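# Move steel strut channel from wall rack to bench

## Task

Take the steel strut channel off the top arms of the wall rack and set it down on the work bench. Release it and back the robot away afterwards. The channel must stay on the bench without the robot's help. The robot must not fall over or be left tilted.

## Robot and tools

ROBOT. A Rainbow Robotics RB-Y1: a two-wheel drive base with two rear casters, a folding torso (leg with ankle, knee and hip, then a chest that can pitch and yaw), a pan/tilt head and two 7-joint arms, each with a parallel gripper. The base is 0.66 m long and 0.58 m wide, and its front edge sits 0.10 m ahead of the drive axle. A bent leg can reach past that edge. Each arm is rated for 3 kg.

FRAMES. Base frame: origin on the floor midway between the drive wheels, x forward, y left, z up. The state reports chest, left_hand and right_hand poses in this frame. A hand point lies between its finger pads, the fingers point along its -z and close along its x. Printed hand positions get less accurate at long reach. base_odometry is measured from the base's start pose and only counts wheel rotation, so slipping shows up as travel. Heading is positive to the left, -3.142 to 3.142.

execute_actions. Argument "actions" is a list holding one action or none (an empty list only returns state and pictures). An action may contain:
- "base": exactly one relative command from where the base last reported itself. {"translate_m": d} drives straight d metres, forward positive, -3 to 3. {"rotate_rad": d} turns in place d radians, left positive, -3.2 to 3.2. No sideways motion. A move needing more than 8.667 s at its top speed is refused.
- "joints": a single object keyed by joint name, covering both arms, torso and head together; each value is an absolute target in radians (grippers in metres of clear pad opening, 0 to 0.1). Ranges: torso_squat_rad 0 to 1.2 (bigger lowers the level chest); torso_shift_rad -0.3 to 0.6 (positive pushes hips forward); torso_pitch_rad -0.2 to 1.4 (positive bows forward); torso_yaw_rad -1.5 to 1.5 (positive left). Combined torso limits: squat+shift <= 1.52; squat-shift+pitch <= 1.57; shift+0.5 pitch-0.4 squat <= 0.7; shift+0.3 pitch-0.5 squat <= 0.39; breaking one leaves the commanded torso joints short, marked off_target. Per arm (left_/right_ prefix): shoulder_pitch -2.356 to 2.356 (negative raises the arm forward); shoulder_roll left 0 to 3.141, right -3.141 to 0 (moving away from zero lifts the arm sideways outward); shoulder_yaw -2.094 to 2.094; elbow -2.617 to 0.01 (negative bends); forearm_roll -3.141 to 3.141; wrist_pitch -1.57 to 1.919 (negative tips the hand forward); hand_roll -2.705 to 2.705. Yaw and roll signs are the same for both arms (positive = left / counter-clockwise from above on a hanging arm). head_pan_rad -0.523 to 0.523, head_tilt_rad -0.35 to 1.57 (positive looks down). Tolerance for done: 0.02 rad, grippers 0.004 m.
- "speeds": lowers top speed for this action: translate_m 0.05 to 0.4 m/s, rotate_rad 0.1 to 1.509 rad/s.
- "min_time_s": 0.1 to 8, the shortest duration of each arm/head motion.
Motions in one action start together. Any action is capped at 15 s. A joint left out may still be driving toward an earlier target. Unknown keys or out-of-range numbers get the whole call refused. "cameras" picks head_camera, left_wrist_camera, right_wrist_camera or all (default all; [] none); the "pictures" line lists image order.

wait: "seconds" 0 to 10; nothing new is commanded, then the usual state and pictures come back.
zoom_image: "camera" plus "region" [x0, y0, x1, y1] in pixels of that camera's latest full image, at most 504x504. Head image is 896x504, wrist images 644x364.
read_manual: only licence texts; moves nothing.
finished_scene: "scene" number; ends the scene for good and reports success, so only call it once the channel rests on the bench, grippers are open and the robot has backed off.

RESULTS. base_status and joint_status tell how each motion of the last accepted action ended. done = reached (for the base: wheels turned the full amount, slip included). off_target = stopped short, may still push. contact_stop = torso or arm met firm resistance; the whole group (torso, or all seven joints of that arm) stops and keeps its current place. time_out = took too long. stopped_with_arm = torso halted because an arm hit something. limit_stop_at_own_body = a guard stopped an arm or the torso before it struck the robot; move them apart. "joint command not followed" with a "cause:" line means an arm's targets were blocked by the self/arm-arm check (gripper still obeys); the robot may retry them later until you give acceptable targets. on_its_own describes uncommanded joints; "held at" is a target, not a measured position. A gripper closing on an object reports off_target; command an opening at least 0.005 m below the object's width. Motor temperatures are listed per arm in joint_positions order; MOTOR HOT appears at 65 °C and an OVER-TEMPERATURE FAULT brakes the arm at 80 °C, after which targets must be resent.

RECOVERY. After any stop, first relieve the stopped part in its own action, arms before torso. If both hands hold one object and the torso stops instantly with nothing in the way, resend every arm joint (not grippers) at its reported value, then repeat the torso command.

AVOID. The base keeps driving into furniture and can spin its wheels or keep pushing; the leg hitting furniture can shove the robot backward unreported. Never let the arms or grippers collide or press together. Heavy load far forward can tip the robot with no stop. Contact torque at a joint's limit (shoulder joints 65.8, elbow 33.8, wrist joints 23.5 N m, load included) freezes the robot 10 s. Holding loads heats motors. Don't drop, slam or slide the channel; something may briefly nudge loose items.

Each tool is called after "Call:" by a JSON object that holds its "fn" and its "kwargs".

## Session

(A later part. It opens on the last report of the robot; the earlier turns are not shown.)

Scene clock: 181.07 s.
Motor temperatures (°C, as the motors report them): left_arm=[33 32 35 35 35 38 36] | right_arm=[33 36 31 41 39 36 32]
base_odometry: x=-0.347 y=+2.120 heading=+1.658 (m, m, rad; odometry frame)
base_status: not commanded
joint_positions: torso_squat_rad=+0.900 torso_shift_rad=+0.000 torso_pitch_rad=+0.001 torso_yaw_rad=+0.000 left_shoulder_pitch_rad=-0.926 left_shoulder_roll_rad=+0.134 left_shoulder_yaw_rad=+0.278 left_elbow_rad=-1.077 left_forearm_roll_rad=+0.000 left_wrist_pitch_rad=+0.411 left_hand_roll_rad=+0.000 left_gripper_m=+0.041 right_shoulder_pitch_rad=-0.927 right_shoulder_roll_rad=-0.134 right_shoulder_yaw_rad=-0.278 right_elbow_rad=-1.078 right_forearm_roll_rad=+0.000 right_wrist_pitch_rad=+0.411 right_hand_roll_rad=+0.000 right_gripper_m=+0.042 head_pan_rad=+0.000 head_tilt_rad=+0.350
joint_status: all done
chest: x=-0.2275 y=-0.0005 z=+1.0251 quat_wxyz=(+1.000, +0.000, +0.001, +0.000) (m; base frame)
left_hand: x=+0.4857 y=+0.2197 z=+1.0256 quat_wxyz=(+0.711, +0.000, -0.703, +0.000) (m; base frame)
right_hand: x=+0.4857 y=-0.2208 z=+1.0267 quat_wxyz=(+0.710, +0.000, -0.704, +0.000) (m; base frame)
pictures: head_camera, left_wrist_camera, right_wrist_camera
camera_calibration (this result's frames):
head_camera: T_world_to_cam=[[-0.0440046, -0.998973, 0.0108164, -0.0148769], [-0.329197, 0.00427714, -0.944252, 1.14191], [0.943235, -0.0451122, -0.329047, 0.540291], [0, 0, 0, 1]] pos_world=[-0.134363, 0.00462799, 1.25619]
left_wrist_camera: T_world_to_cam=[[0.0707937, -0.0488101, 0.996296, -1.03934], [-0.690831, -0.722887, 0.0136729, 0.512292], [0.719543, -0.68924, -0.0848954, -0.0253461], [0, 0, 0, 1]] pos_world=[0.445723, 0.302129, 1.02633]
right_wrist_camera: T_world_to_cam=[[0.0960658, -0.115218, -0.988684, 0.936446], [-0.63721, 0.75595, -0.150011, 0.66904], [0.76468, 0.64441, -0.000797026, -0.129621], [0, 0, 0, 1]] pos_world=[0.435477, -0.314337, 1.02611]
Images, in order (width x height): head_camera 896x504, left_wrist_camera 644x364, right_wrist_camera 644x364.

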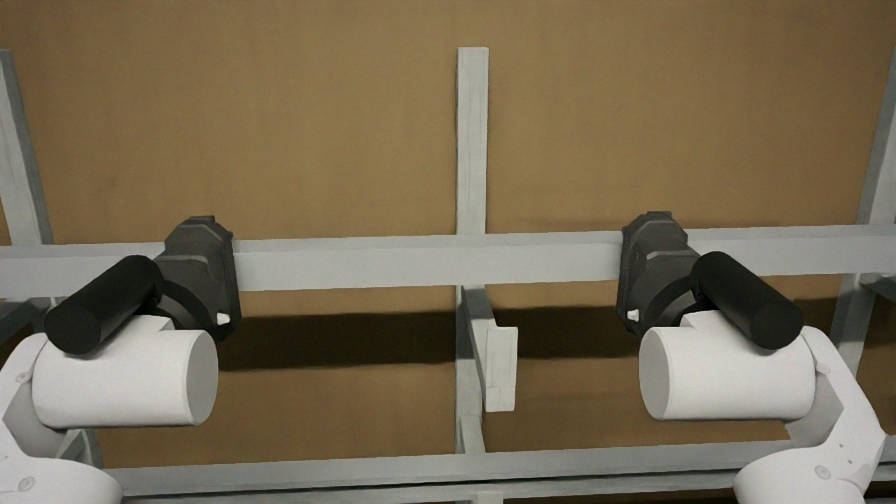

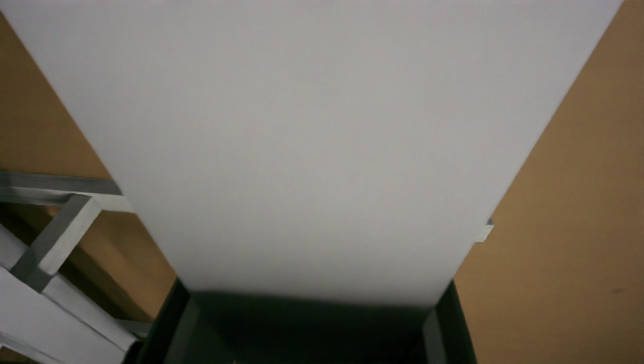

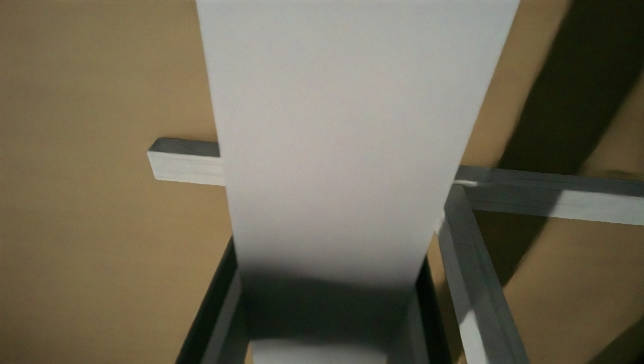

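Call:
{"fn": "execute_actions", "kwargs": {"actions": [{"base":{"translate_m":-1.3},"speeds":{"translate_m":0.3},"joints":{"torso_squat_rad":0.3}}], "cameras": []}}

Call:
{"fn": "execute_actions", "kwargs": {"actions": [{"base":{"rotate_rad":-3.026},"speeds":{"rotate_rad":0.7}}], "cameras": ["head_camera"]}}

Call:
{"fn": "execute_actions", "kwargs": {"actions": [{"base":{"translate_m":2.04},"speeds":{"translate_m":0.35},"joints":{"head_tilt_rad":0.6}}], "cameras": []}}

Call:
{"fn": "execute_actions", "kwargs": {"actions": [{"base":{"rotate_rad":-0.116},"speeds":{"rotate_rad":0.4}}], "cameras": ["head_camera"]}}

Scene clock: 205.50 s.
Motor temperatures (°C, as the motors report them): left_arm=[35 32 35 37 35 40 36] | right_arm=[34 36 31 43 39 38 32]
base_odometry: x=-0.234 y=+0.825 heading=+1.658 (m, m, rad; odometry frame)
base_status: done
joint_positions: torso_squat_rad=+0.300 torso_shift_rad=+0.000 torso_pitch_rad=+0.001 torso_yaw_rad=+0.000 left_shoulder_pitch_rad=-0.926 left_shoulder_roll_rad=+0.134 left_shoulder_yaw_rad=+0.278 left_elbow_rad=-1.077 left_forearm_roll_rad=+0.000 left_wrist_pitch_rad=+0.411 left_hand_roll_rad=+0.000 left_gripper_m=+0.041 right_shoulder_pitch_rad=-0.927 right_shoulder_roll_rad=-0.134 right_shoulder_yaw_rad=-0.278 right_elbow_rad=-1.078 right_forearm_roll_rad=+0.000 right_wrist_pitch_rad=+0.411 right_hand_roll_rad=+0.000 right_gripper_m=+0.042 head_pan_rad=+0.000 head_tilt_rad=+0.350
joint_status: all done
chest: x=-0.2273 y=-0.0006 z=+1.2587 quat_wxyz=(+1.000, +0.000, +0.001, +0.000) (m; base frame)
left_hand: x=+0.4859 y=+0.2196 z=+1.2589 quat_wxyz=(+0.711, +0.000, -0.703, +0.000) (m; base frame)
right_hand: x=+0.4858 y=-0.2210 z=+1.2601 quat_wxyz=(+0.710, +0.000, -0.704, +0.000) (m; base frame)
pictures: none
No camera images: the call's "cameras" was empty. Leave "cameras" out to get every camera's image.

Scene clock: 211.57 s.
Motor temperatures (°C, as the motors report them): left_arm=[35 32 35 38 35 40 36] | right_arm=[34 36 31 43 39 38 32]
base_odometry: x=-0.234 y=+0.825 heading=-1.368 (m, m, rad; odometry frame)
base_status: done
joint_positions: torso_squat_rad=+0.300 torso_shift_rad=+0.000 torso_pitch_rad=+0.001 torso_yaw_rad=+0.000 left_shoulder_pitch_rad=-0.926 left_shoulder_roll_rad=+0.134 left_shoulder_yaw_rad=+0.278 left_elbow_rad=-1.077 left_forearm_roll_rad=+0.000 left_wrist_pitch_rad=+0.411 left_hand_roll_rad=+0.000 left_gripper_m=+0.041 right_shoulder_pitch_rad=-0.927 right_shoulder_roll_rad=-0.134 right_shoulder_yaw_rad=-0.278 right_elbow_rad=-1.078 right_forearm_roll_rad=+0.000 right_wrist_pitch_rad=+0.411 right_hand_roll_rad=+0.000 right_gripper_m=+0.042 head_pan_rad=+0.000 head_tilt_rad=+0.350
joint_status: not commanded
chest: x=-0.2273 y=-0.0006 z=+1.2587 quat_wxyz=(+1.000, +0.000, +0.001, +0.000) (m; base frame)
left_hand: x=+0.4859 y=+0.2196 z=+1.2589 quat_wxyz=(+0.711, +0.000, -0.703, +0.000) (m; base frame)
right_hand: x=+0.4858 y=-0.2210 z=+1.2601 quat_wxyz=(+0.710, +0.000, -0.704, +0.000) (m; base frame)
pictures: head_camera
camera_calibration (this result's frames):
head_camera: T_world_to_cam=[[-0.0440198, -0.998971, 0.0108812, -0.0176171], [-0.329282, 0.00422501, -0.944222, 1.36245], [0.943205, -0.0451474, -0.329129, 0.617098], [0, 0, 0, 1]] pos_world=[-0.134196, 0.00450506, 1.48975]
Images, in order (width x height): head_camera 896x504.

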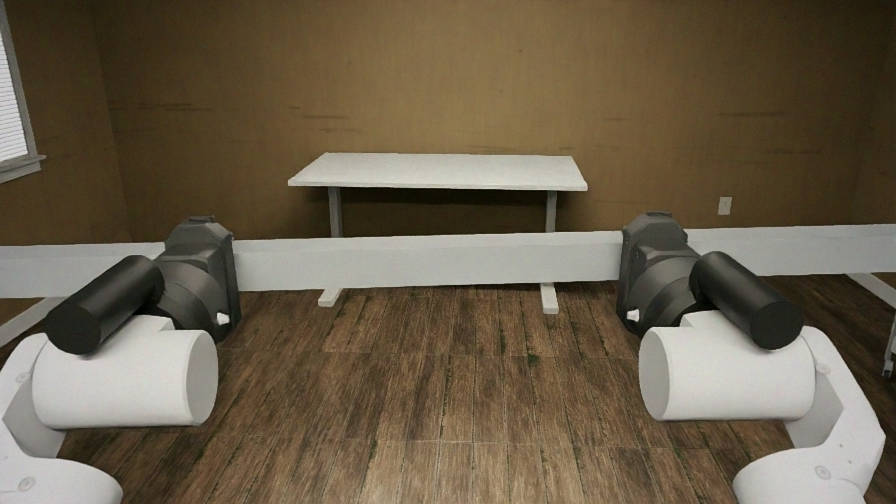

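Scene clock: 218.73 s.
Motor temperatures (°C, as the motors report them): left_arm=[36 32 35 38 35 40 36] | right_arm=[34 36 31 43 39 38 32]
base_odometry: x=+0.177 y=-1.173 heading=-1.368 (m, m, rad; odometry frame)
base_status: done
joint_positions: torso_squat_rad=+0.300 torso_shift_rad=+0.000 torso_pitch_rad=+0.001 torso_yaw_rad=+0.000 left_shoulder_pitch_rad=-0.926 left_shoulder_roll_rad=+0.134 left_shoulder_yaw_rad=+0.278 left_elbow_rad=-1.077 left_forearm_roll_rad=+0.000 left_wrist_pitch_rad=+0.411 left_hand_roll_rad=+0.000 left_gripper_m=+0.041 right_shoulder_pitch_rad=-0.927 right_shoulder_roll_rad=-0.134 right_shoulder_yaw_rad=-0.278 right_elbow_rad=-1.078 right_forearm_roll_rad=+0.000 right_wrist_pitch_rad=+0.411 right_hand_roll_rad=+0.000 right_gripper_m=+0.042 head_pan_rad=+0.000 head_tilt_rad=+0.600
joint_status: all done
chest: x=-0.2273 y=-0.0006 z=+1.2587 quat_wxyz=(+1.000, +0.000, +0.001, +0.000) (m; base frame)
left_hand: x=+0.4859 y=+0.2196 z=+1.2589 quat_wxyz=(+0.711, +0.000, -0.703, +0.000) (m; base frame)
right_hand: x=+0.4859 y=-0.2210 z=+1.2601 quat_wxyz=(+0.710, +0.000, -0.704, +0.000) (m; base frame)
pictures: none
No camera images: the call's "cameras" was empty. Leave "cameras" out to get every camera's image.

Scene clock: 220.03 s.
Motor temperatures (°C, as the motors report them): left_arm=[36 32 35 38 35 40 36] | right_arm=[34 36 31 43 39 38 32]
base_odometry: x=+0.177 y=-1.173 heading=-1.483 (m, m, rad; odometry frame)
base_status: done
joint_positions: torso_squat_rad=+0.300 torso_shift_rad=+0.000 torso_pitch_rad=+0.001 torso_yaw_rad=+0.000 left_shoulder_pitch_rad=-0.926 left_shoulder_roll_rad=+0.134 left_shoulder_yaw_rad=+0.278 left_elbow_rad=-1.077 left_forearm_roll_rad=+0.000 left_wrist_pitch_rad=+0.411 left_hand_roll_rad=+0.000 left_gripper_m=+0.041 right_shoulder_pitch_rad=-0.927 right_shoulder_roll_rad=-0.134 right_shoulder_yaw_rad=-0.278 right_elbow_rad=-1.078 right_forearm_roll_rad=+0.000 right_wrist_pitch_rad=+0.411 right_hand_roll_rad=+0.000 right_gripper_m=+0.042 head_pan_rad=+0.000 head_tilt_rad=+0.600
joint_status: not commanded
chest: x=-0.2273 y=-0.0006 z=+1.2587 quat_wxyz=(+1.000, +0.000, +0.001, +0.000) (m; base frame)
left_hand: x=+0.4859 y=+0.2196 z=+1.2588 quat_wxyz=(+0.711, +0.000, -0.703, +0.000) (m; base frame)
right_hand: x=+0.4859 y=-0.2209 z=+1.2601 quat_wxyz=(+0.710, +0.000, -0.704, +0.000) (m; base frame)
pictures: head_camera
camera_calibration (this result's frames):
head_camera: T_world_to_cam=[[-0.0398446, -0.998977, 0.0214069, -0.0320781], [-0.552697, 0.00418637, -0.833372, 1.15496], [0.832429, -0.0450368, -0.552298, 0.919899], [0, 0, 0, 1]] pos_world=[-0.128689, 0.00454902, 1.47125]
Images, in order (width x height): head_camera 896x504.

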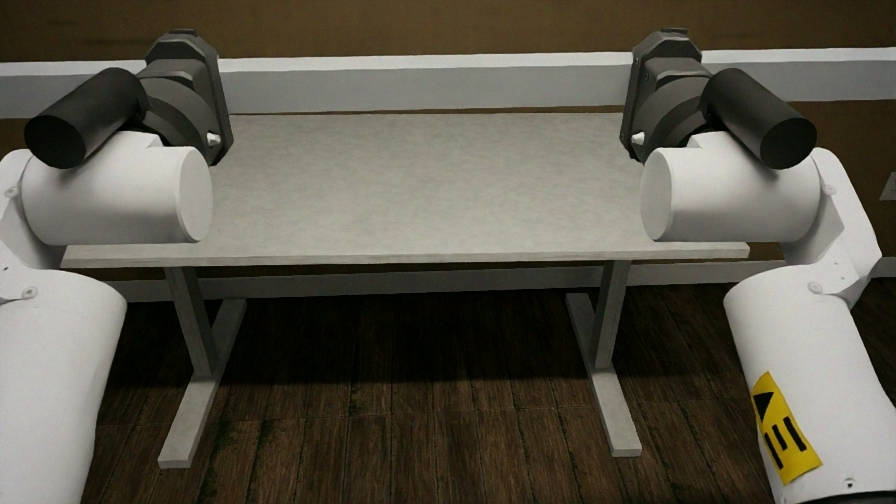

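Call:
{"fn": "execute_actions", "kwargs": {"actions": [{"joints":{"torso_squat_rad":0.1,"torso_pitch_rad":0.2,"left_wrist_pitch_rad":1.53,"right_wrist_pitch_rad":1.53,"head_tilt_rad":0.7},"min_time_s":2.5}], "cameras": ["head_camera"]}}

Call:
{"fn": "execute_actions", "kwargs": {"actions": [{"base":{"translate_m":0.9},"speeds":{"translate_m":0.25}}]}}

Scene clock: 242.87 s.
Motor temperatures (°C, as the motors report them): left_arm=[36 32 35 39 35 40 36] | right_arm=[35 36 31 44 39 39 32]
base_odometry: x=+0.177 y=-1.173 heading=-1.483 (m, m, rad; odometry frame)
base_status: not commanded
joint_positions: torso_squat_rad=+0.100 torso_shift_rad=+0.000 torso_pitch_rad=+0.202 torso_yaw_rad=+0.000 left_shoulder_pitch_rad=-0.926 left_shoulder_roll_rad=+0.135 left_shoulder_yaw_rad=+0.278 left_elbow_rad=-1.077 left_forearm_roll_rad=-0.001 left_wrist_pitch_rad=+1.530 left_hand_roll_rad=+0.000 left_gripper_m=+0.040 right_shoulder_pitch_rad=-0.927 right_shoulder_roll_rad=-0.135 right_shoulder_yaw_rad=-0.278 right_elbow_rad=-1.079 right_forearm_roll_rad=+0.000 right_wrist_pitch_rad=+1.530 right_hand_roll_rad=+0.000 right_gripper_m=+0.042 head_pan_rad=+0.000 head_tilt_rad=+0.700
joint_status: all done
chest: x=-0.1657 y=-0.0006 z=+1.2802 quat_wxyz=(+0.995, +0.000, +0.101, +0.000) (m; base frame)
left_hand: x=+0.3630 y=+0.2206 z=+0.9631 quat_wxyz=(+0.993, +0.001, -0.120, +0.001) (m; base frame)
right_hand: x=+0.3637 y=-0.2215 z=+0.9642 quat_wxyz=(+0.993, +0.000, -0.122, -0.001) (m; base frame)
pictures: head_camera
camera_calibration (this result's frames):
head_camera: T_world_to_cam=[[-0.0315522, -0.998983, 0.0322005, -0.0433638], [-0.774618, 0.0040809, -0.632417, 0.902781], [0.631642, -0.0448972, -0.773959, 1.14835], [0, 0, 0, 1]] pos_world=[-0.0274051, 0.00455389, 1.46111]
Images, in order (width x height): head_camera 896x504.

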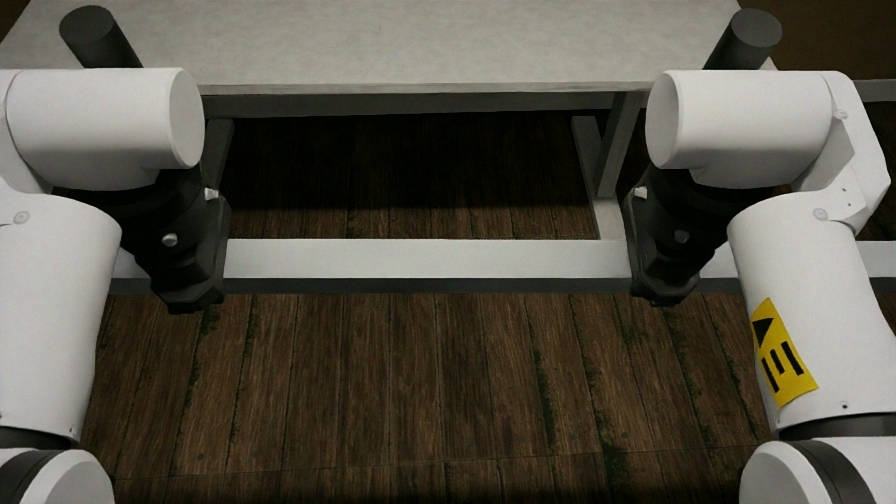

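Scene clock: 247.57 s.
Motor temperatures (°C, as the motors report them): left_arm=[36 32 35 38 35 40 36] | right_arm=[34 36 31 44 39 38 32]
base_odometry: x=+0.256 y=-2.070 heading=-1.484 (m, m, rad; odometry frame)
base_status: done
joint_positions: torso_squat_rad=+0.100 torso_shift_rad=+0.000 torso_pitch_rad=+0.202 torso_yaw_rad=+0.000 left_shoulder_pitch_rad=-0.926 left_shoulder_roll_rad=+0.135 left_shoulder_yaw_rad=+0.278 left_elbow_rad=-1.078 left_forearm_roll_rad=-0.001 left_wrist_pitch_rad=+1.530 left_hand_roll_rad=+0.000 left_gripper_m=+0.040 right_shoulder_pitch_rad=-0.928 right_shoulder_roll_rad=-0.135 right_shoulder_yaw_rad=-0.278 right_elbow_rad=-1.079 right_forearm_roll_rad=+0.000 right_wrist_pitch_rad=+1.530 right_hand_roll_rad=+0.000 right_gripper_m=+0.042 head_pan_rad=+0.000 head_tilt_rad=+0.700
joint_status: not commanded
chest: x=-0.1658 y=-0.0006 z=+1.2802 quat_wxyz=(+0.995, +0.000, +0.101, +0.000) (m; base frame)
left_hand: x=+0.3631 y=+0.2206 z=+0.9635 quat_wxyz=(+0.993, +0.001, -0.121, +0.001) (m; base frame)
right_hand: x=+0.3638 y=-0.2214 z=+0.9645 quat_wxyz=(+0.993, +0.000, -0.122, -0.001) (m; base frame)
pictures: head_camera, left_wrist_camera, right_wrist_camera
camera_calibration (this result's frames):
head_camera: T_world_to_cam=[[-0.0315585, -0.998983, 0.0321915, -0.0433605], [-0.774518, 0.00408434, -0.632539, 0.902888], [0.631765, -0.0448949, -0.773859, 1.14831], [0, 0, 0, 1]] pos_world=[-0.0275252, 0.00454898, 1.46114]
left_wrist_camera: T_world_to_cam=[[0.982371, -0.0473746, 0.18084, -0.514421], [-0.158515, -0.723894, 0.671454, -0.397751], [0.0990993, -0.688283, -0.718642, 0.89396], [0, 0, 0, 1]] pos_world=[0.353712, 0.302997, 1.00254]
right_wrist_camera: T_world_to_cam=[[-0.933324, -0.11435, -0.340338, 0.635931], [-0.30396, 0.756169, 0.579497, -0.242273], [0.191088, 0.644308, -0.740509, 0.886003], [0, 0, 0, 1]] pos_world=[0.350584, -0.31494, 1.01292]
Images, in order (width x height): head_camera 896x504, left_wrist_camera 644x364, right_wrist_camera 644x364.

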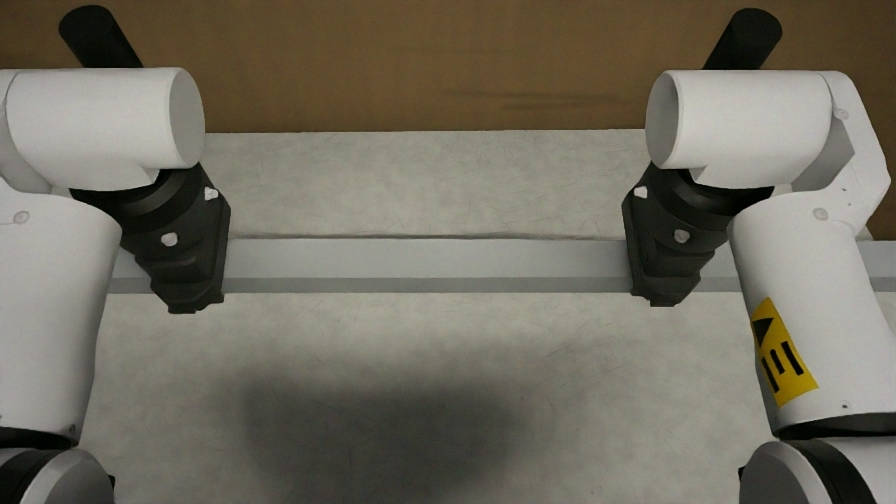

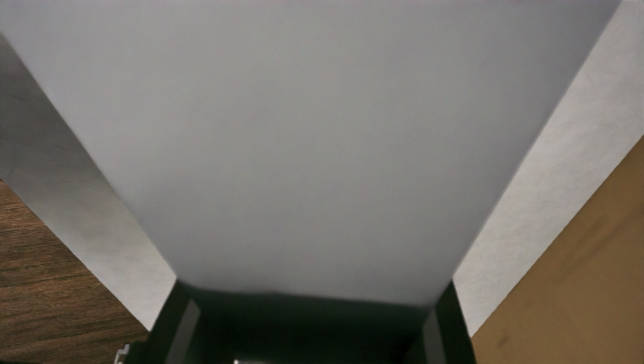

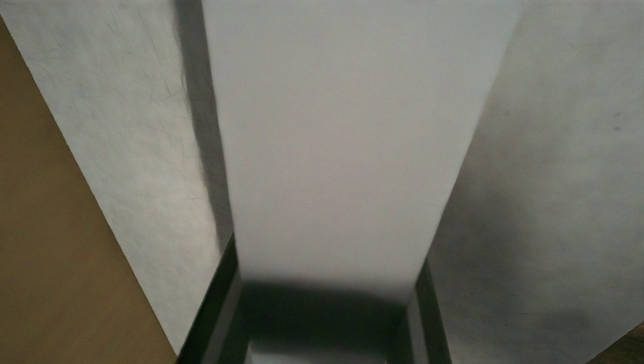

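Call:
{"fn": "execute_actions", "kwargs": {"actions": [{"joints":{"torso_pitch_rad":0.45,"head_tilt_rad":0.5}}]}}

Scene clock: 259.03 s.
Motor temperatures (°C, as the motors report them): left_arm=[36 32 35 38 35 39 36] | right_arm=[34 36 31 44 39 38 32]
base_odometry: x=+0.256 y=-2.070 heading=-1.484 (m, m, rad; odometry frame)
base_status: not commanded
joint_positions: torso_squat_rad=+0.100 torso_shift_rad=+0.000 torso_pitch_rad=+0.452 torso_yaw_rad=+0.000 left_shoulder_pitch_rad=-0.927 left_shoulder_roll_rad=+0.135 left_shoulder_yaw_rad=+0.278 left_elbow_rad=-1.078 left_forearm_roll_rad=-0.001 left_wrist_pitch_rad=+1.530 left_hand_roll_rad=+0.000 left_gripper_m=+0.040 right_shoulder_pitch_rad=-0.928 right_shoulder_roll_rad=-0.135 right_shoulder_yaw_rad=-0.278 right_elbow_rad=-1.079 right_forearm_roll_rad=+0.000 right_wrist_pitch_rad=+1.530 right_hand_roll_rad=+0.000 right_gripper_m=+0.042 head_pan_rad=+0.000 head_tilt_rad=+0.500
joint_status: all done
chest: x=-0.0927 y=-0.0006 z=+1.2554 quat_wxyz=(+0.975, +0.000, +0.224, +0.000) (m; base frame)
left_hand: x=+0.3417 y=+0.2207 z=+0.8180 quat_wxyz=(+1.000, +0.001, +0.003, +0.001) (m; base frame)
right_hand: x=+0.3425 y=-0.2214 z=+0.8186 quat_wxyz=(+1.000, +0.000, +0.003, -0.001) (m; base frame)
pictures: head_camera, left_wrist_camera, right_wrist_camera
camera_calibration (this result's frames):
head_camera: T_world_to_cam=[[-0.0298202, -0.998985, 0.0337472, -0.0403517], [-0.805189, 0.00400271, -0.593005, 0.909706], [0.592268, -0.0448564, -0.804491, 1.08208], [0, 0, 0, 1]] pos_world=[0.0903999, 0.00458624, 1.41135]
left_wrist_camera: T_world_to_cam=[[0.996639, -0.0472847, -0.0668905, -0.269314], [0.0119492, -0.723923, 0.689778, -0.376593], [-0.0810395, -0.688259, -0.720925, 0.854956], [0, 0, 0, 1]] pos_world=[0.342194, 0.303073, 0.85811]
right_wrist_camera: T_world_to_cam=[[-0.988445, -0.114524, -0.0992985, 0.387921], [-0.151563, 0.756151, 0.636604, -0.263224], [0.00217801, 0.644299, -0.764771, 0.866551], [0, 0, 0, 1]] pos_world=[0.341656, -0.314854, 0.868803]
Images, in order (width x height): head_camera 896x504, left_wrist_camera 644x364, right_wrist_camera 644x364.

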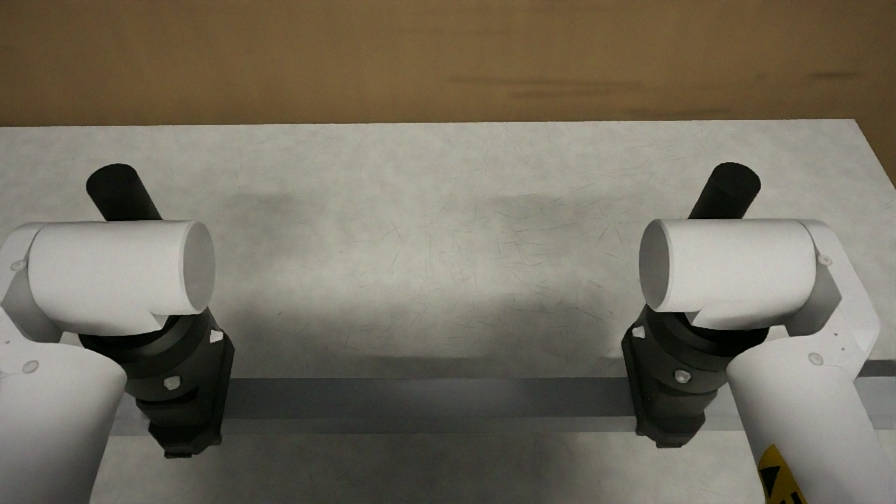

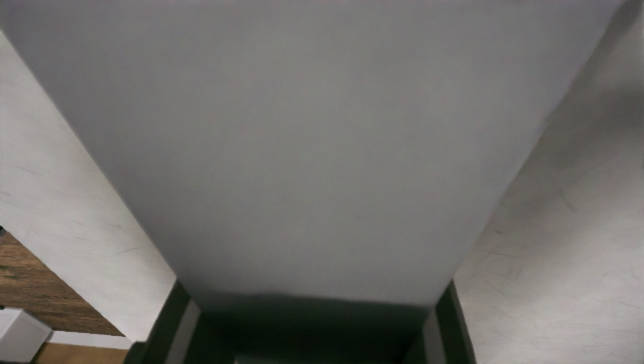

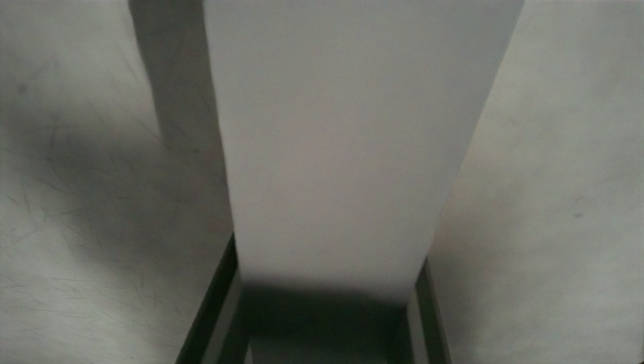

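Call:
{"fn": "execute_actions", "kwargs": {"actions": [{"joints":{"torso_squat_rad":0.33}}]}}

Scene clock: 269.47 s.
Motor temperatures (°C, as the motors report them): left_arm=[36 32 35 38 36 39 36] | right_arm=[34 36 31 43 39 37 32]
base_odometry: x=+0.256 y=-2.070 heading=-1.484 (m, m, rad; odometry frame)
base_status: not commanded
joint_positions: torso_squat_rad=+0.330 torso_shift_rad=+0.000 torso_pitch_rad=+0.451 torso_yaw_rad=+0.000 left_shoulder_pitch_rad=-0.926 left_shoulder_roll_rad=+0.135 left_shoulder_yaw_rad=+0.278 left_elbow_rad=-1.078 left_forearm_roll_rad=-0.001 left_wrist_pitch_rad=+1.530 left_hand_roll_rad=+0.000 left_gripper_m=+0.040 right_shoulder_pitch_rad=-0.929 right_shoulder_roll_rad=-0.136 right_shoulder_yaw_rad=-0.278 right_elbow_rad=-1.080 right_forearm_roll_rad=+0.000 right_wrist_pitch_rad=+1.530 right_hand_roll_rad=+0.000 right_gripper_m=+0.042 head_pan_rad=+0.000 head_tilt_rad=+0.500
joint_status: all done
chest: x=-0.0930 y=-0.0005 z=+1.2212 quat_wxyz=(+0.975, +0.000, +0.224, +0.000) (m; base frame)
left_hand: x=+0.3417 y=+0.2207 z=+0.7839 quat_wxyz=(+1.000, +0.001, +0.003, +0.001) (m; base frame)
right_hand: x=+0.3432 y=-0.2213 z=+0.7853 quat_wxyz=(+1.000, -0.001, +0.001, -0.001) (m; base frame)
pictures: head_camera, left_wrist_camera, right_wrist_camera
camera_calibration (this result's frames):
head_camera: T_world_to_cam=[[-0.0298999, -0.998977, 0.0339266, -0.0393314], [-0.804879, 0.00393691, -0.593425, 0.889742], [0.592685, -0.0450501, -0.804174, 1.05441], [0, 0, 0, 1]] pos_world=[0.0900284, 0.00470719, 1.37726]
left_wrist_camera: T_world_to_cam=[[0.996683, -0.0473083, -0.066217, -0.272082], [0.0114782, -0.72382, 0.689894, -0.353044], [-0.0805669, -0.688366, -0.720876, 0.830258], [0, 0, 0, 1]] pos_world=[0.342123, 0.303109, 0.824059]
right_wrist_camera: T_world_to_cam=[[-0.988203, -0.114719, -0.101457, 0.38684], [-0.1531, 0.756322, 0.636033, -0.240956], [0.00376935, 0.644063, -0.764963, 0.840638], [0, 0, 0, 1]] pos_world=[0.342218, -0.314806, 0.835561]
Images, in order (width x height): head_camera 896x504, left_wrist_camera 644x364, right_wrist_camera 644x364.

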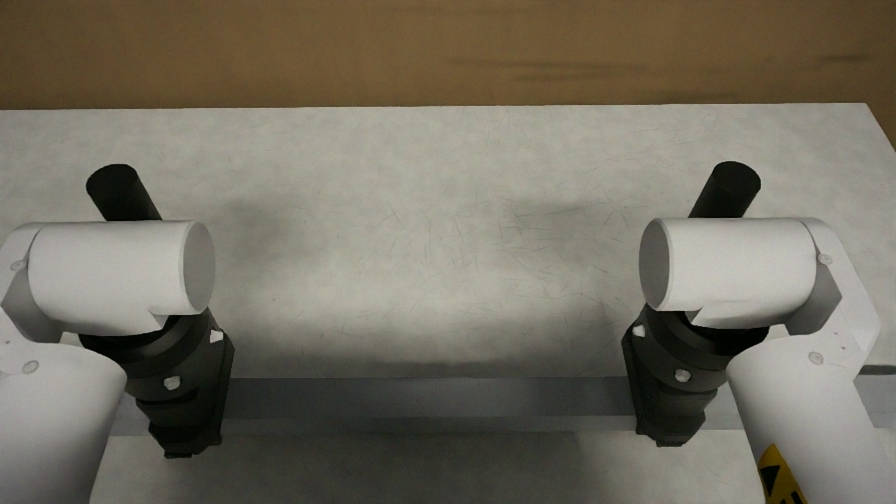

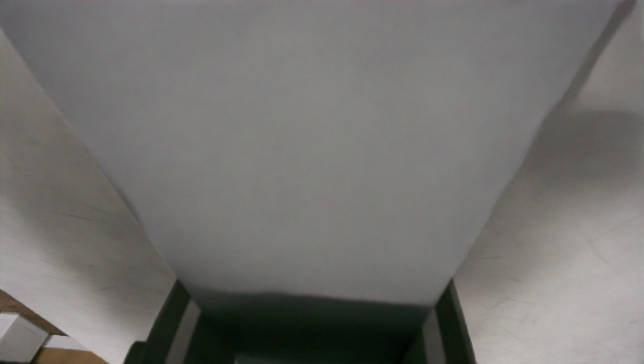

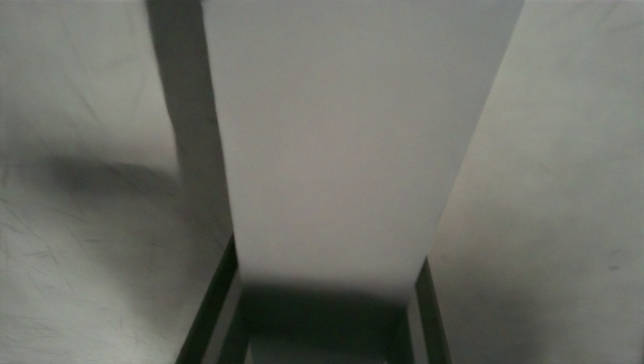

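Call:
{"fn": "execute_actions", "kwargs": {"actions": [{"joints":{"torso_squat_rad":0.38}}]}}

Scene clock: 274.87 s.
Motor temperatures (°C, as the motors report them): left_arm=[36 32 35 38 36 39 36] | right_arm=[34 36 31 43 39 37 32]
base_odometry: x=+0.256 y=-2.070 heading=-1.484 (m, m, rad; odometry frame)
base_status: not commanded
joint_positions: torso_squat_rad=+0.380 torso_shift_rad=+0.000 torso_pitch_rad=+0.451 torso_yaw_rad=+0.000 left_shoulder_pitch_rad=-0.926 left_shoulder_roll_rad=+0.135 left_shoulder_yaw_rad=+0.278 left_elbow_rad=-1.077 left_forearm_roll_rad=+0.000 left_wrist_pitch_rad=+1.529 left_hand_roll_rad=+0.000 left_gripper_m=+0.040 right_shoulder_pitch_rad=-0.931 right_shoulder_roll_rad=-0.136 right_shoulder_yaw_rad=-0.278 right_elbow_rad=-1.081 right_forearm_roll_rad=+0.000 right_wrist_pitch_rad=+1.531 right_hand_roll_rad=+0.000 right_gripper_m=+0.042 head_pan_rad=+0.000 head_tilt_rad=+0.500
joint_status: all done
chest: x=-0.0933 y=-0.0002 z=+1.2091 quat_wxyz=(+0.975, +0.000, +0.223, +0.000) (m; base frame)
left_hand: x=+0.3413 y=+0.2206 z=+0.7716 quat_wxyz=(+1.000, +0.000, +0.003, +0.001) (m; base frame)
right_hand: x=+0.3445 y=-0.2211 z=+0.7748 quat_wxyz=(+1.000, -0.001, +0.000, +0.000) (m; base frame)
pictures: head_camera, left_wrist_camera, right_wrist_camera
camera_calibration (this result's frames):
head_camera: T_world_to_cam=[[-0.0299863, -0.998956, 0.0344523, -0.0393052], [-0.804521, 0.00366673, -0.593913, 0.882923], [0.593167, -0.0455268, -0.803791, 1.04447], [0, 0, 0, 1]] pos_world=[0.0896075, 0.0050497, 1.36527]
left_wrist_camera: T_world_to_cam=[[0.99667, -0.0473907, -0.0663576, -0.272368], [0.0115922, -0.723167, 0.690576, -0.345345], [-0.0807144, -0.689046, -0.720209, 0.820962], [0, 0, 0, 1]] pos_world=[0.341727, 0.30303, 0.811678]
right_wrist_camera: T_world_to_cam=[[-0.987736, -0.115483, -0.10508, 0.389559], [-0.156013, 0.756581, 0.635016, -0.23239], [0.00616818, 0.643622, -0.765319, 0.831829], [0, 0, 0, 1]] pos_world=[0.343395, -0.314574, 0.82512]
Images, in order (width x height): head_camera 896x504, left_wrist_camera 644x364, right_wrist_camera 644x364.

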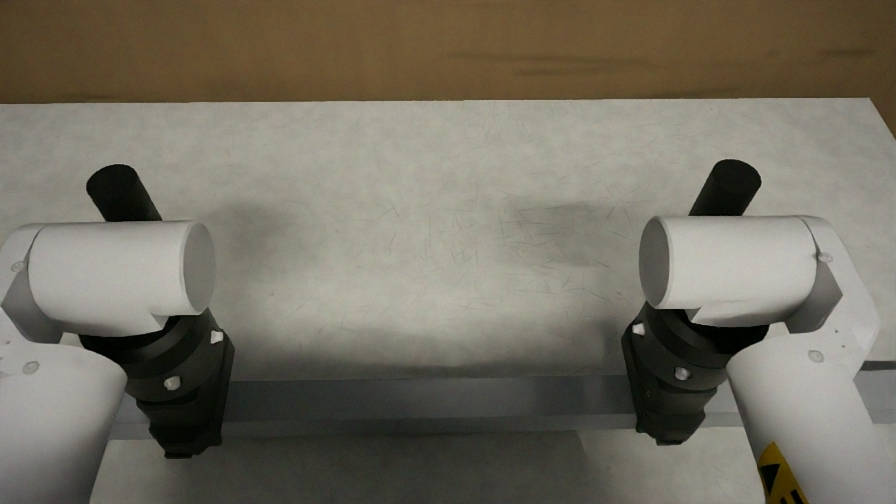

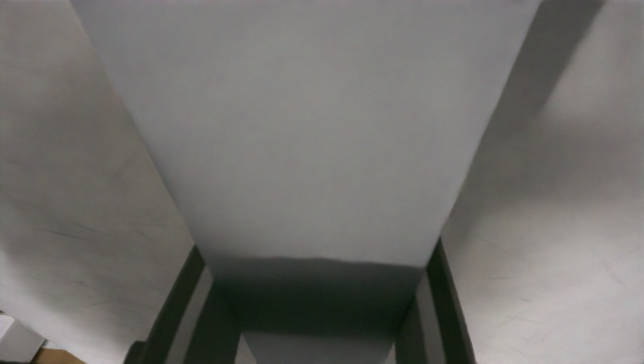

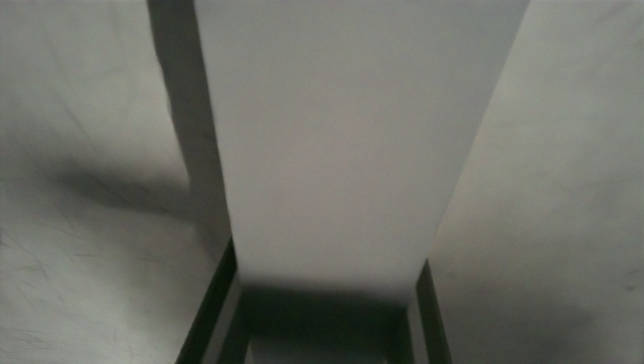

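Call:
{"fn": "execute_actions", "kwargs": {"actions": [{"joints":{"left_gripper_m":0.075,"right_gripper_m":0.075}}]}}

Call:
{"fn": "execute_actions", "kwargs": {"actions": [{"joints":{"torso_squat_rad":0.1,"left_gripper_m":0.1,"right_gripper_m":0.1}}], "cameras": ["head_camera"]}}

Call:
{"fn": "execute_actions", "kwargs": {"actions": [{"base":{"translate_m":-0.9},"joints":{"torso_pitch_rad":0.0}}], "cameras": ["head_camera"]}}

Scene clock: 284.50 s.
Motor temperatures (°C, as the motors report them): left_arm=[36 32 35 38 35 39 36] | right_arm=[33 36 31 42 39 37 32]
base_odometry: x=+0.256 y=-2.070 heading=-1.484 (m, m, rad; odometry frame)
base_status: not commanded
joint_positions: torso_squat_rad=+0.380 torso_shift_rad=+0.000 torso_pitch_rad=+0.450 torso_yaw_rad=+0.000 left_shoulder_pitch_rad=-0.930 left_shoulder_roll_rad=+0.135 left_shoulder_yaw_rad=+0.278 left_elbow_rad=-1.080 left_forearm_roll_rad=+0.000 left_wrist_pitch_rad=+1.530 left_hand_roll_rad=+0.000 left_gripper_m=+0.075 right_shoulder_pitch_rad=-0.930 right_shoulder_roll_rad=-0.135 right_shoulder_yaw_rad=-0.278 right_elbow_rad=-1.080 right_forearm_roll_rad=+0.000 right_wrist_pitch_rad=+1.530 right_hand_roll_rad=+0.000 right_gripper_m=+0.075 head_pan_rad=+0.000 head_tilt_rad=+0.500
joint_status: all done
chest: x=-0.0936 y=-0.0006 z=+1.2092 quat_wxyz=(+0.975, +0.000, +0.223, +0.000) (m; base frame)
left_hand: x=+0.3436 y=+0.2198 z=+0.7741 quat_wxyz=(+1.000, +0.000, +0.000, +0.000) (m; base frame)
right_hand: x=+0.3439 y=-0.2207 z=+0.7742 quat_wxyz=(+1.000, +0.000, +0.000, +0.000) (m; base frame)
pictures: head_camera, left_wrist_camera, right_wrist_camera
camera_calibration (this result's frames):
head_camera: T_world_to_cam=[[-0.0299545, -0.998988, 0.0335513, -0.0386535], [-0.804225, 0.0041544, -0.594311, 0.883271], [0.59357, -0.0447851, -0.803535, 1.04436], [0, 0, 0, 1]] pos_world=[0.0892891, 0.00448798, 1.36542]
left_wrist_camera: T_world_to_cam=[[0.996985, -0.0485065, -0.06057, -0.278871], [0.00677706, -0.723141, 0.690667, -0.346161], [-0.0773025, -0.688995, -0.720632, 0.821502], [0, 0, 0, 1]] pos_world=[0.34388, 0.30216, 0.814191]
right_wrist_camera: T_world_to_cam=[[-0.987794, -0.115311, -0.104719, 0.388727], [-0.155659, 0.755439, 0.636461, -0.233897], [0.00571782, 0.644993, -0.764167, 0.830708], [0, 0, 0, 1]] pos_world=[0.342824, -0.314282, 0.824374]
Images, in order (width x height): head_camera 896x504, left_wrist_camera 644x364, right_wrist_camera 644x364.

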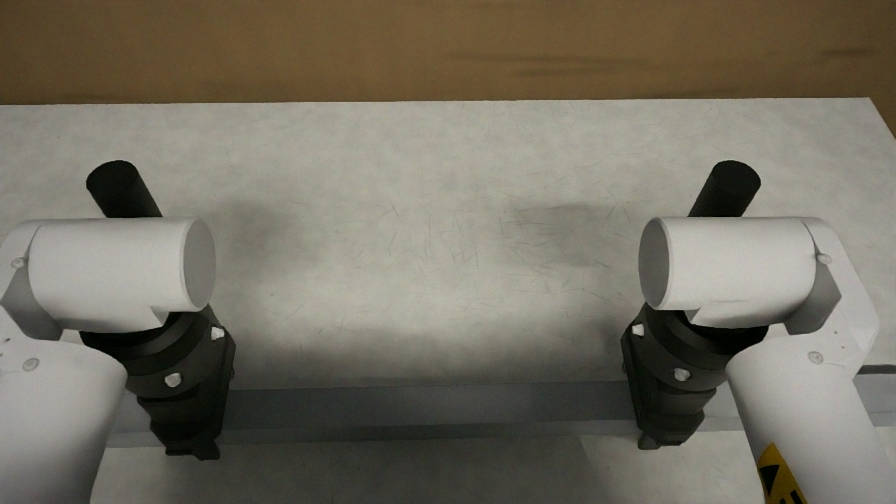

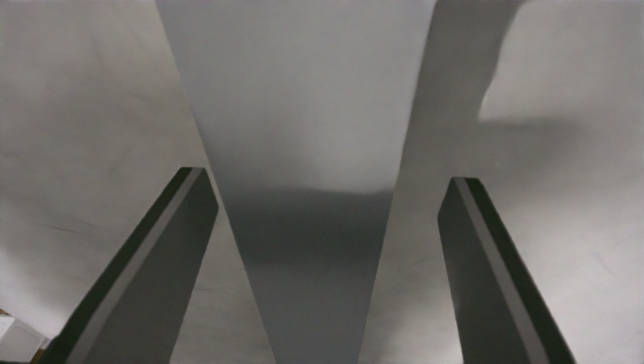

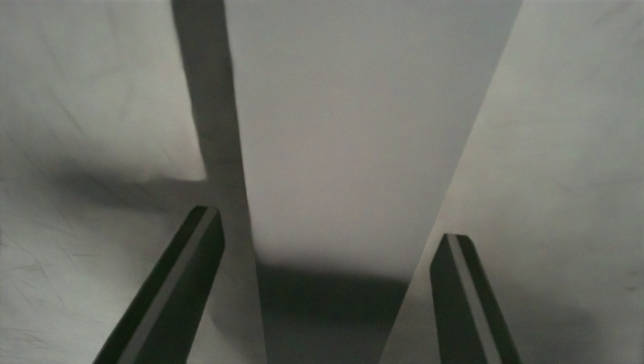

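Scene clock: 286.23 s.
Motor temperatures (°C, as the motors report them): left_arm=[36 32 35 37 35 38 36] | right_arm=[33 36 31 42 39 37 32]
base_odometry: x=+0.256 y=-2.070 heading=-1.484 (m, m, rad; odometry frame)
base_status: not commanded
joint_positions: torso_squat_rad=+0.100 torso_shift_rad=+0.000 torso_pitch_rad=+0.450 torso_yaw_rad=+0.000 left_shoulder_pitch_rad=-0.930 left_shoulder_roll_rad=+0.135 left_shoulder_yaw_rad=+0.278 left_elbow_rad=-1.080 left_forearm_roll_rad=+0.000 left_wrist_pitch_rad=+1.530 left_hand_roll_rad=+0.000 left_gripper_m=+0.099 right_shoulder_pitch_rad=-0.930 right_shoulder_roll_rad=-0.135 right_shoulder_yaw_rad=-0.278 right_elbow_rad=-1.080 right_forearm_roll_rad=+0.000 right_wrist_pitch_rad=+1.530 right_hand_roll_rad=+0.000 right_gripper_m=+0.100 head_pan_rad=+0.000 head_tilt_rad=+0.500
joint_status: all done
chest: x=-0.0936 y=-0.0007 z=+1.2556 quat_wxyz=(+0.975, +0.000, +0.223, +0.000) (m; base frame)
left_hand: x=+0.3436 y=+0.2197 z=+0.8206 quat_wxyz=(+1.000, +0.000, +0.000, +0.000) (m; base frame)
right_hand: x=+0.3438 y=-0.2208 z=+0.8206 quat_wxyz=(+1.000, +0.000, +0.000, +0.000) (m; base frame)
pictures: head_camera
camera_calibration (this result's frames):
head_camera: T_world_to_cam=[[-0.0299553, -0.998988, 0.0335501, -0.0402447], [-0.804203, 0.00415415, -0.59434, 0.910884], [0.593599, -0.0447847, -0.803514, 1.08167], [0, 0, 0, 1]] pos_world=[0.0892533, 0.00445422, 1.41186]
Images, in order (width x height): head_camera 896x504.

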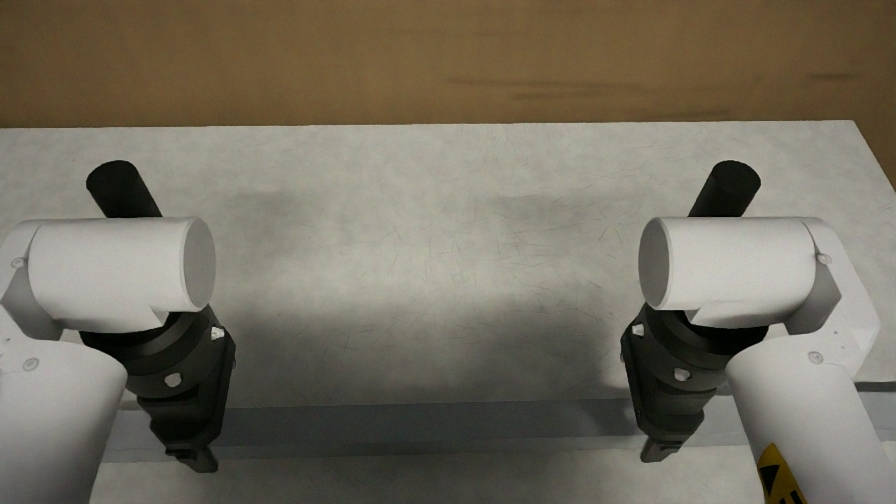

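Scene clock: 289.97 s.
Motor temperatures (°C, as the motors report them): left_arm=[36 32 35 37 35 38 36] | right_arm=[33 36 31 42 39 37 32]
base_odometry: x=+0.177 y=-1.173 heading=-1.484 (m, m, rad; odometry frame)
base_status: done
joint_positions: torso_squat_rad=+0.100 torso_shift_rad=+0.000 torso_pitch_rad=+0.000 torso_yaw_rad=+0.000 left_shoulder_pitch_rad=-0.930 left_shoulder_roll_rad=+0.135 left_shoulder_yaw_rad=+0.278 left_elbow_rad=-1.080 left_forearm_roll_rad=+0.000 left_wrist_pitch_rad=+1.530 left_hand_roll_rad=+0.000 left_gripper_m=+0.099 right_shoulder_pitch_rad=-0.930 right_shoulder_roll_rad=-0.135 right_shoulder_yaw_rad=-0.278 right_elbow_rad=-1.080 right_forearm_roll_rad=+0.000 right_wrist_pitch_rad=+1.530 right_hand_roll_rad=+0.000 right_gripper_m=+0.100 head_pan_rad=+0.000 head_tilt_rad=+0.500
joint_status: all done
chest: x=-0.2282 y=-0.0007 z=+1.2864 quat_wxyz=(+1.000, +0.000, +0.000, +0.000) (m; base frame)
left_hand: x=+0.3547 y=+0.2195 z=+1.0851 quat_wxyz=(+0.975, +0.000, -0.223, +0.000) (m; base frame)
right_hand: x=+0.3547 y=-0.2210 z=+1.0849 quat_wxyz=(+0.975, +0.000, -0.223, +0.000) (m; base frame)
pictures: head_camera
camera_calibration (this result's frames):
head_camera: T_world_to_cam=[[-0.0418672, -0.998977, 0.0171018, -0.026894], [-0.465495, 0.00435761, -0.88504, 1.27219], [0.88406, -0.045015, -0.465201, 0.817438], [0, 0, 0, 1]] pos_world=[-0.131595, 0.00438682, 1.50667]
Images, in order (width x height): head_camera 896x504.

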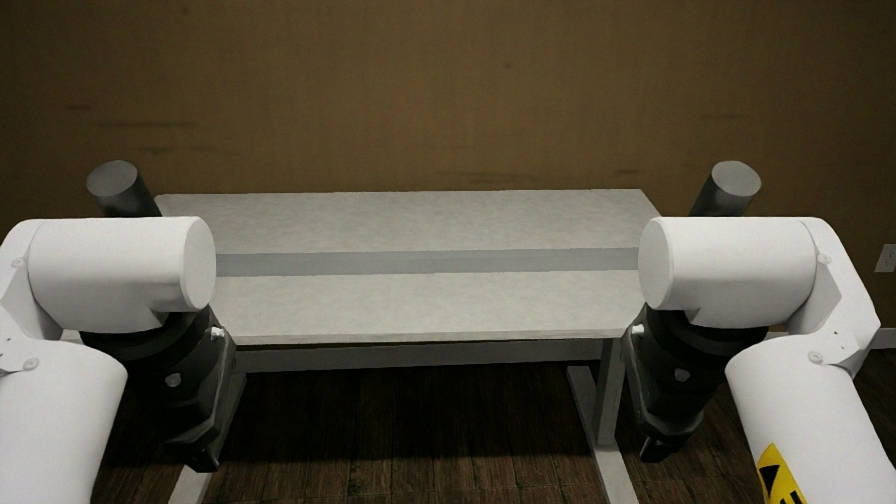

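Call:
{"fn": "finished_scene", "kwargs": {"scene": 2}}

The scene is finished: the task was done.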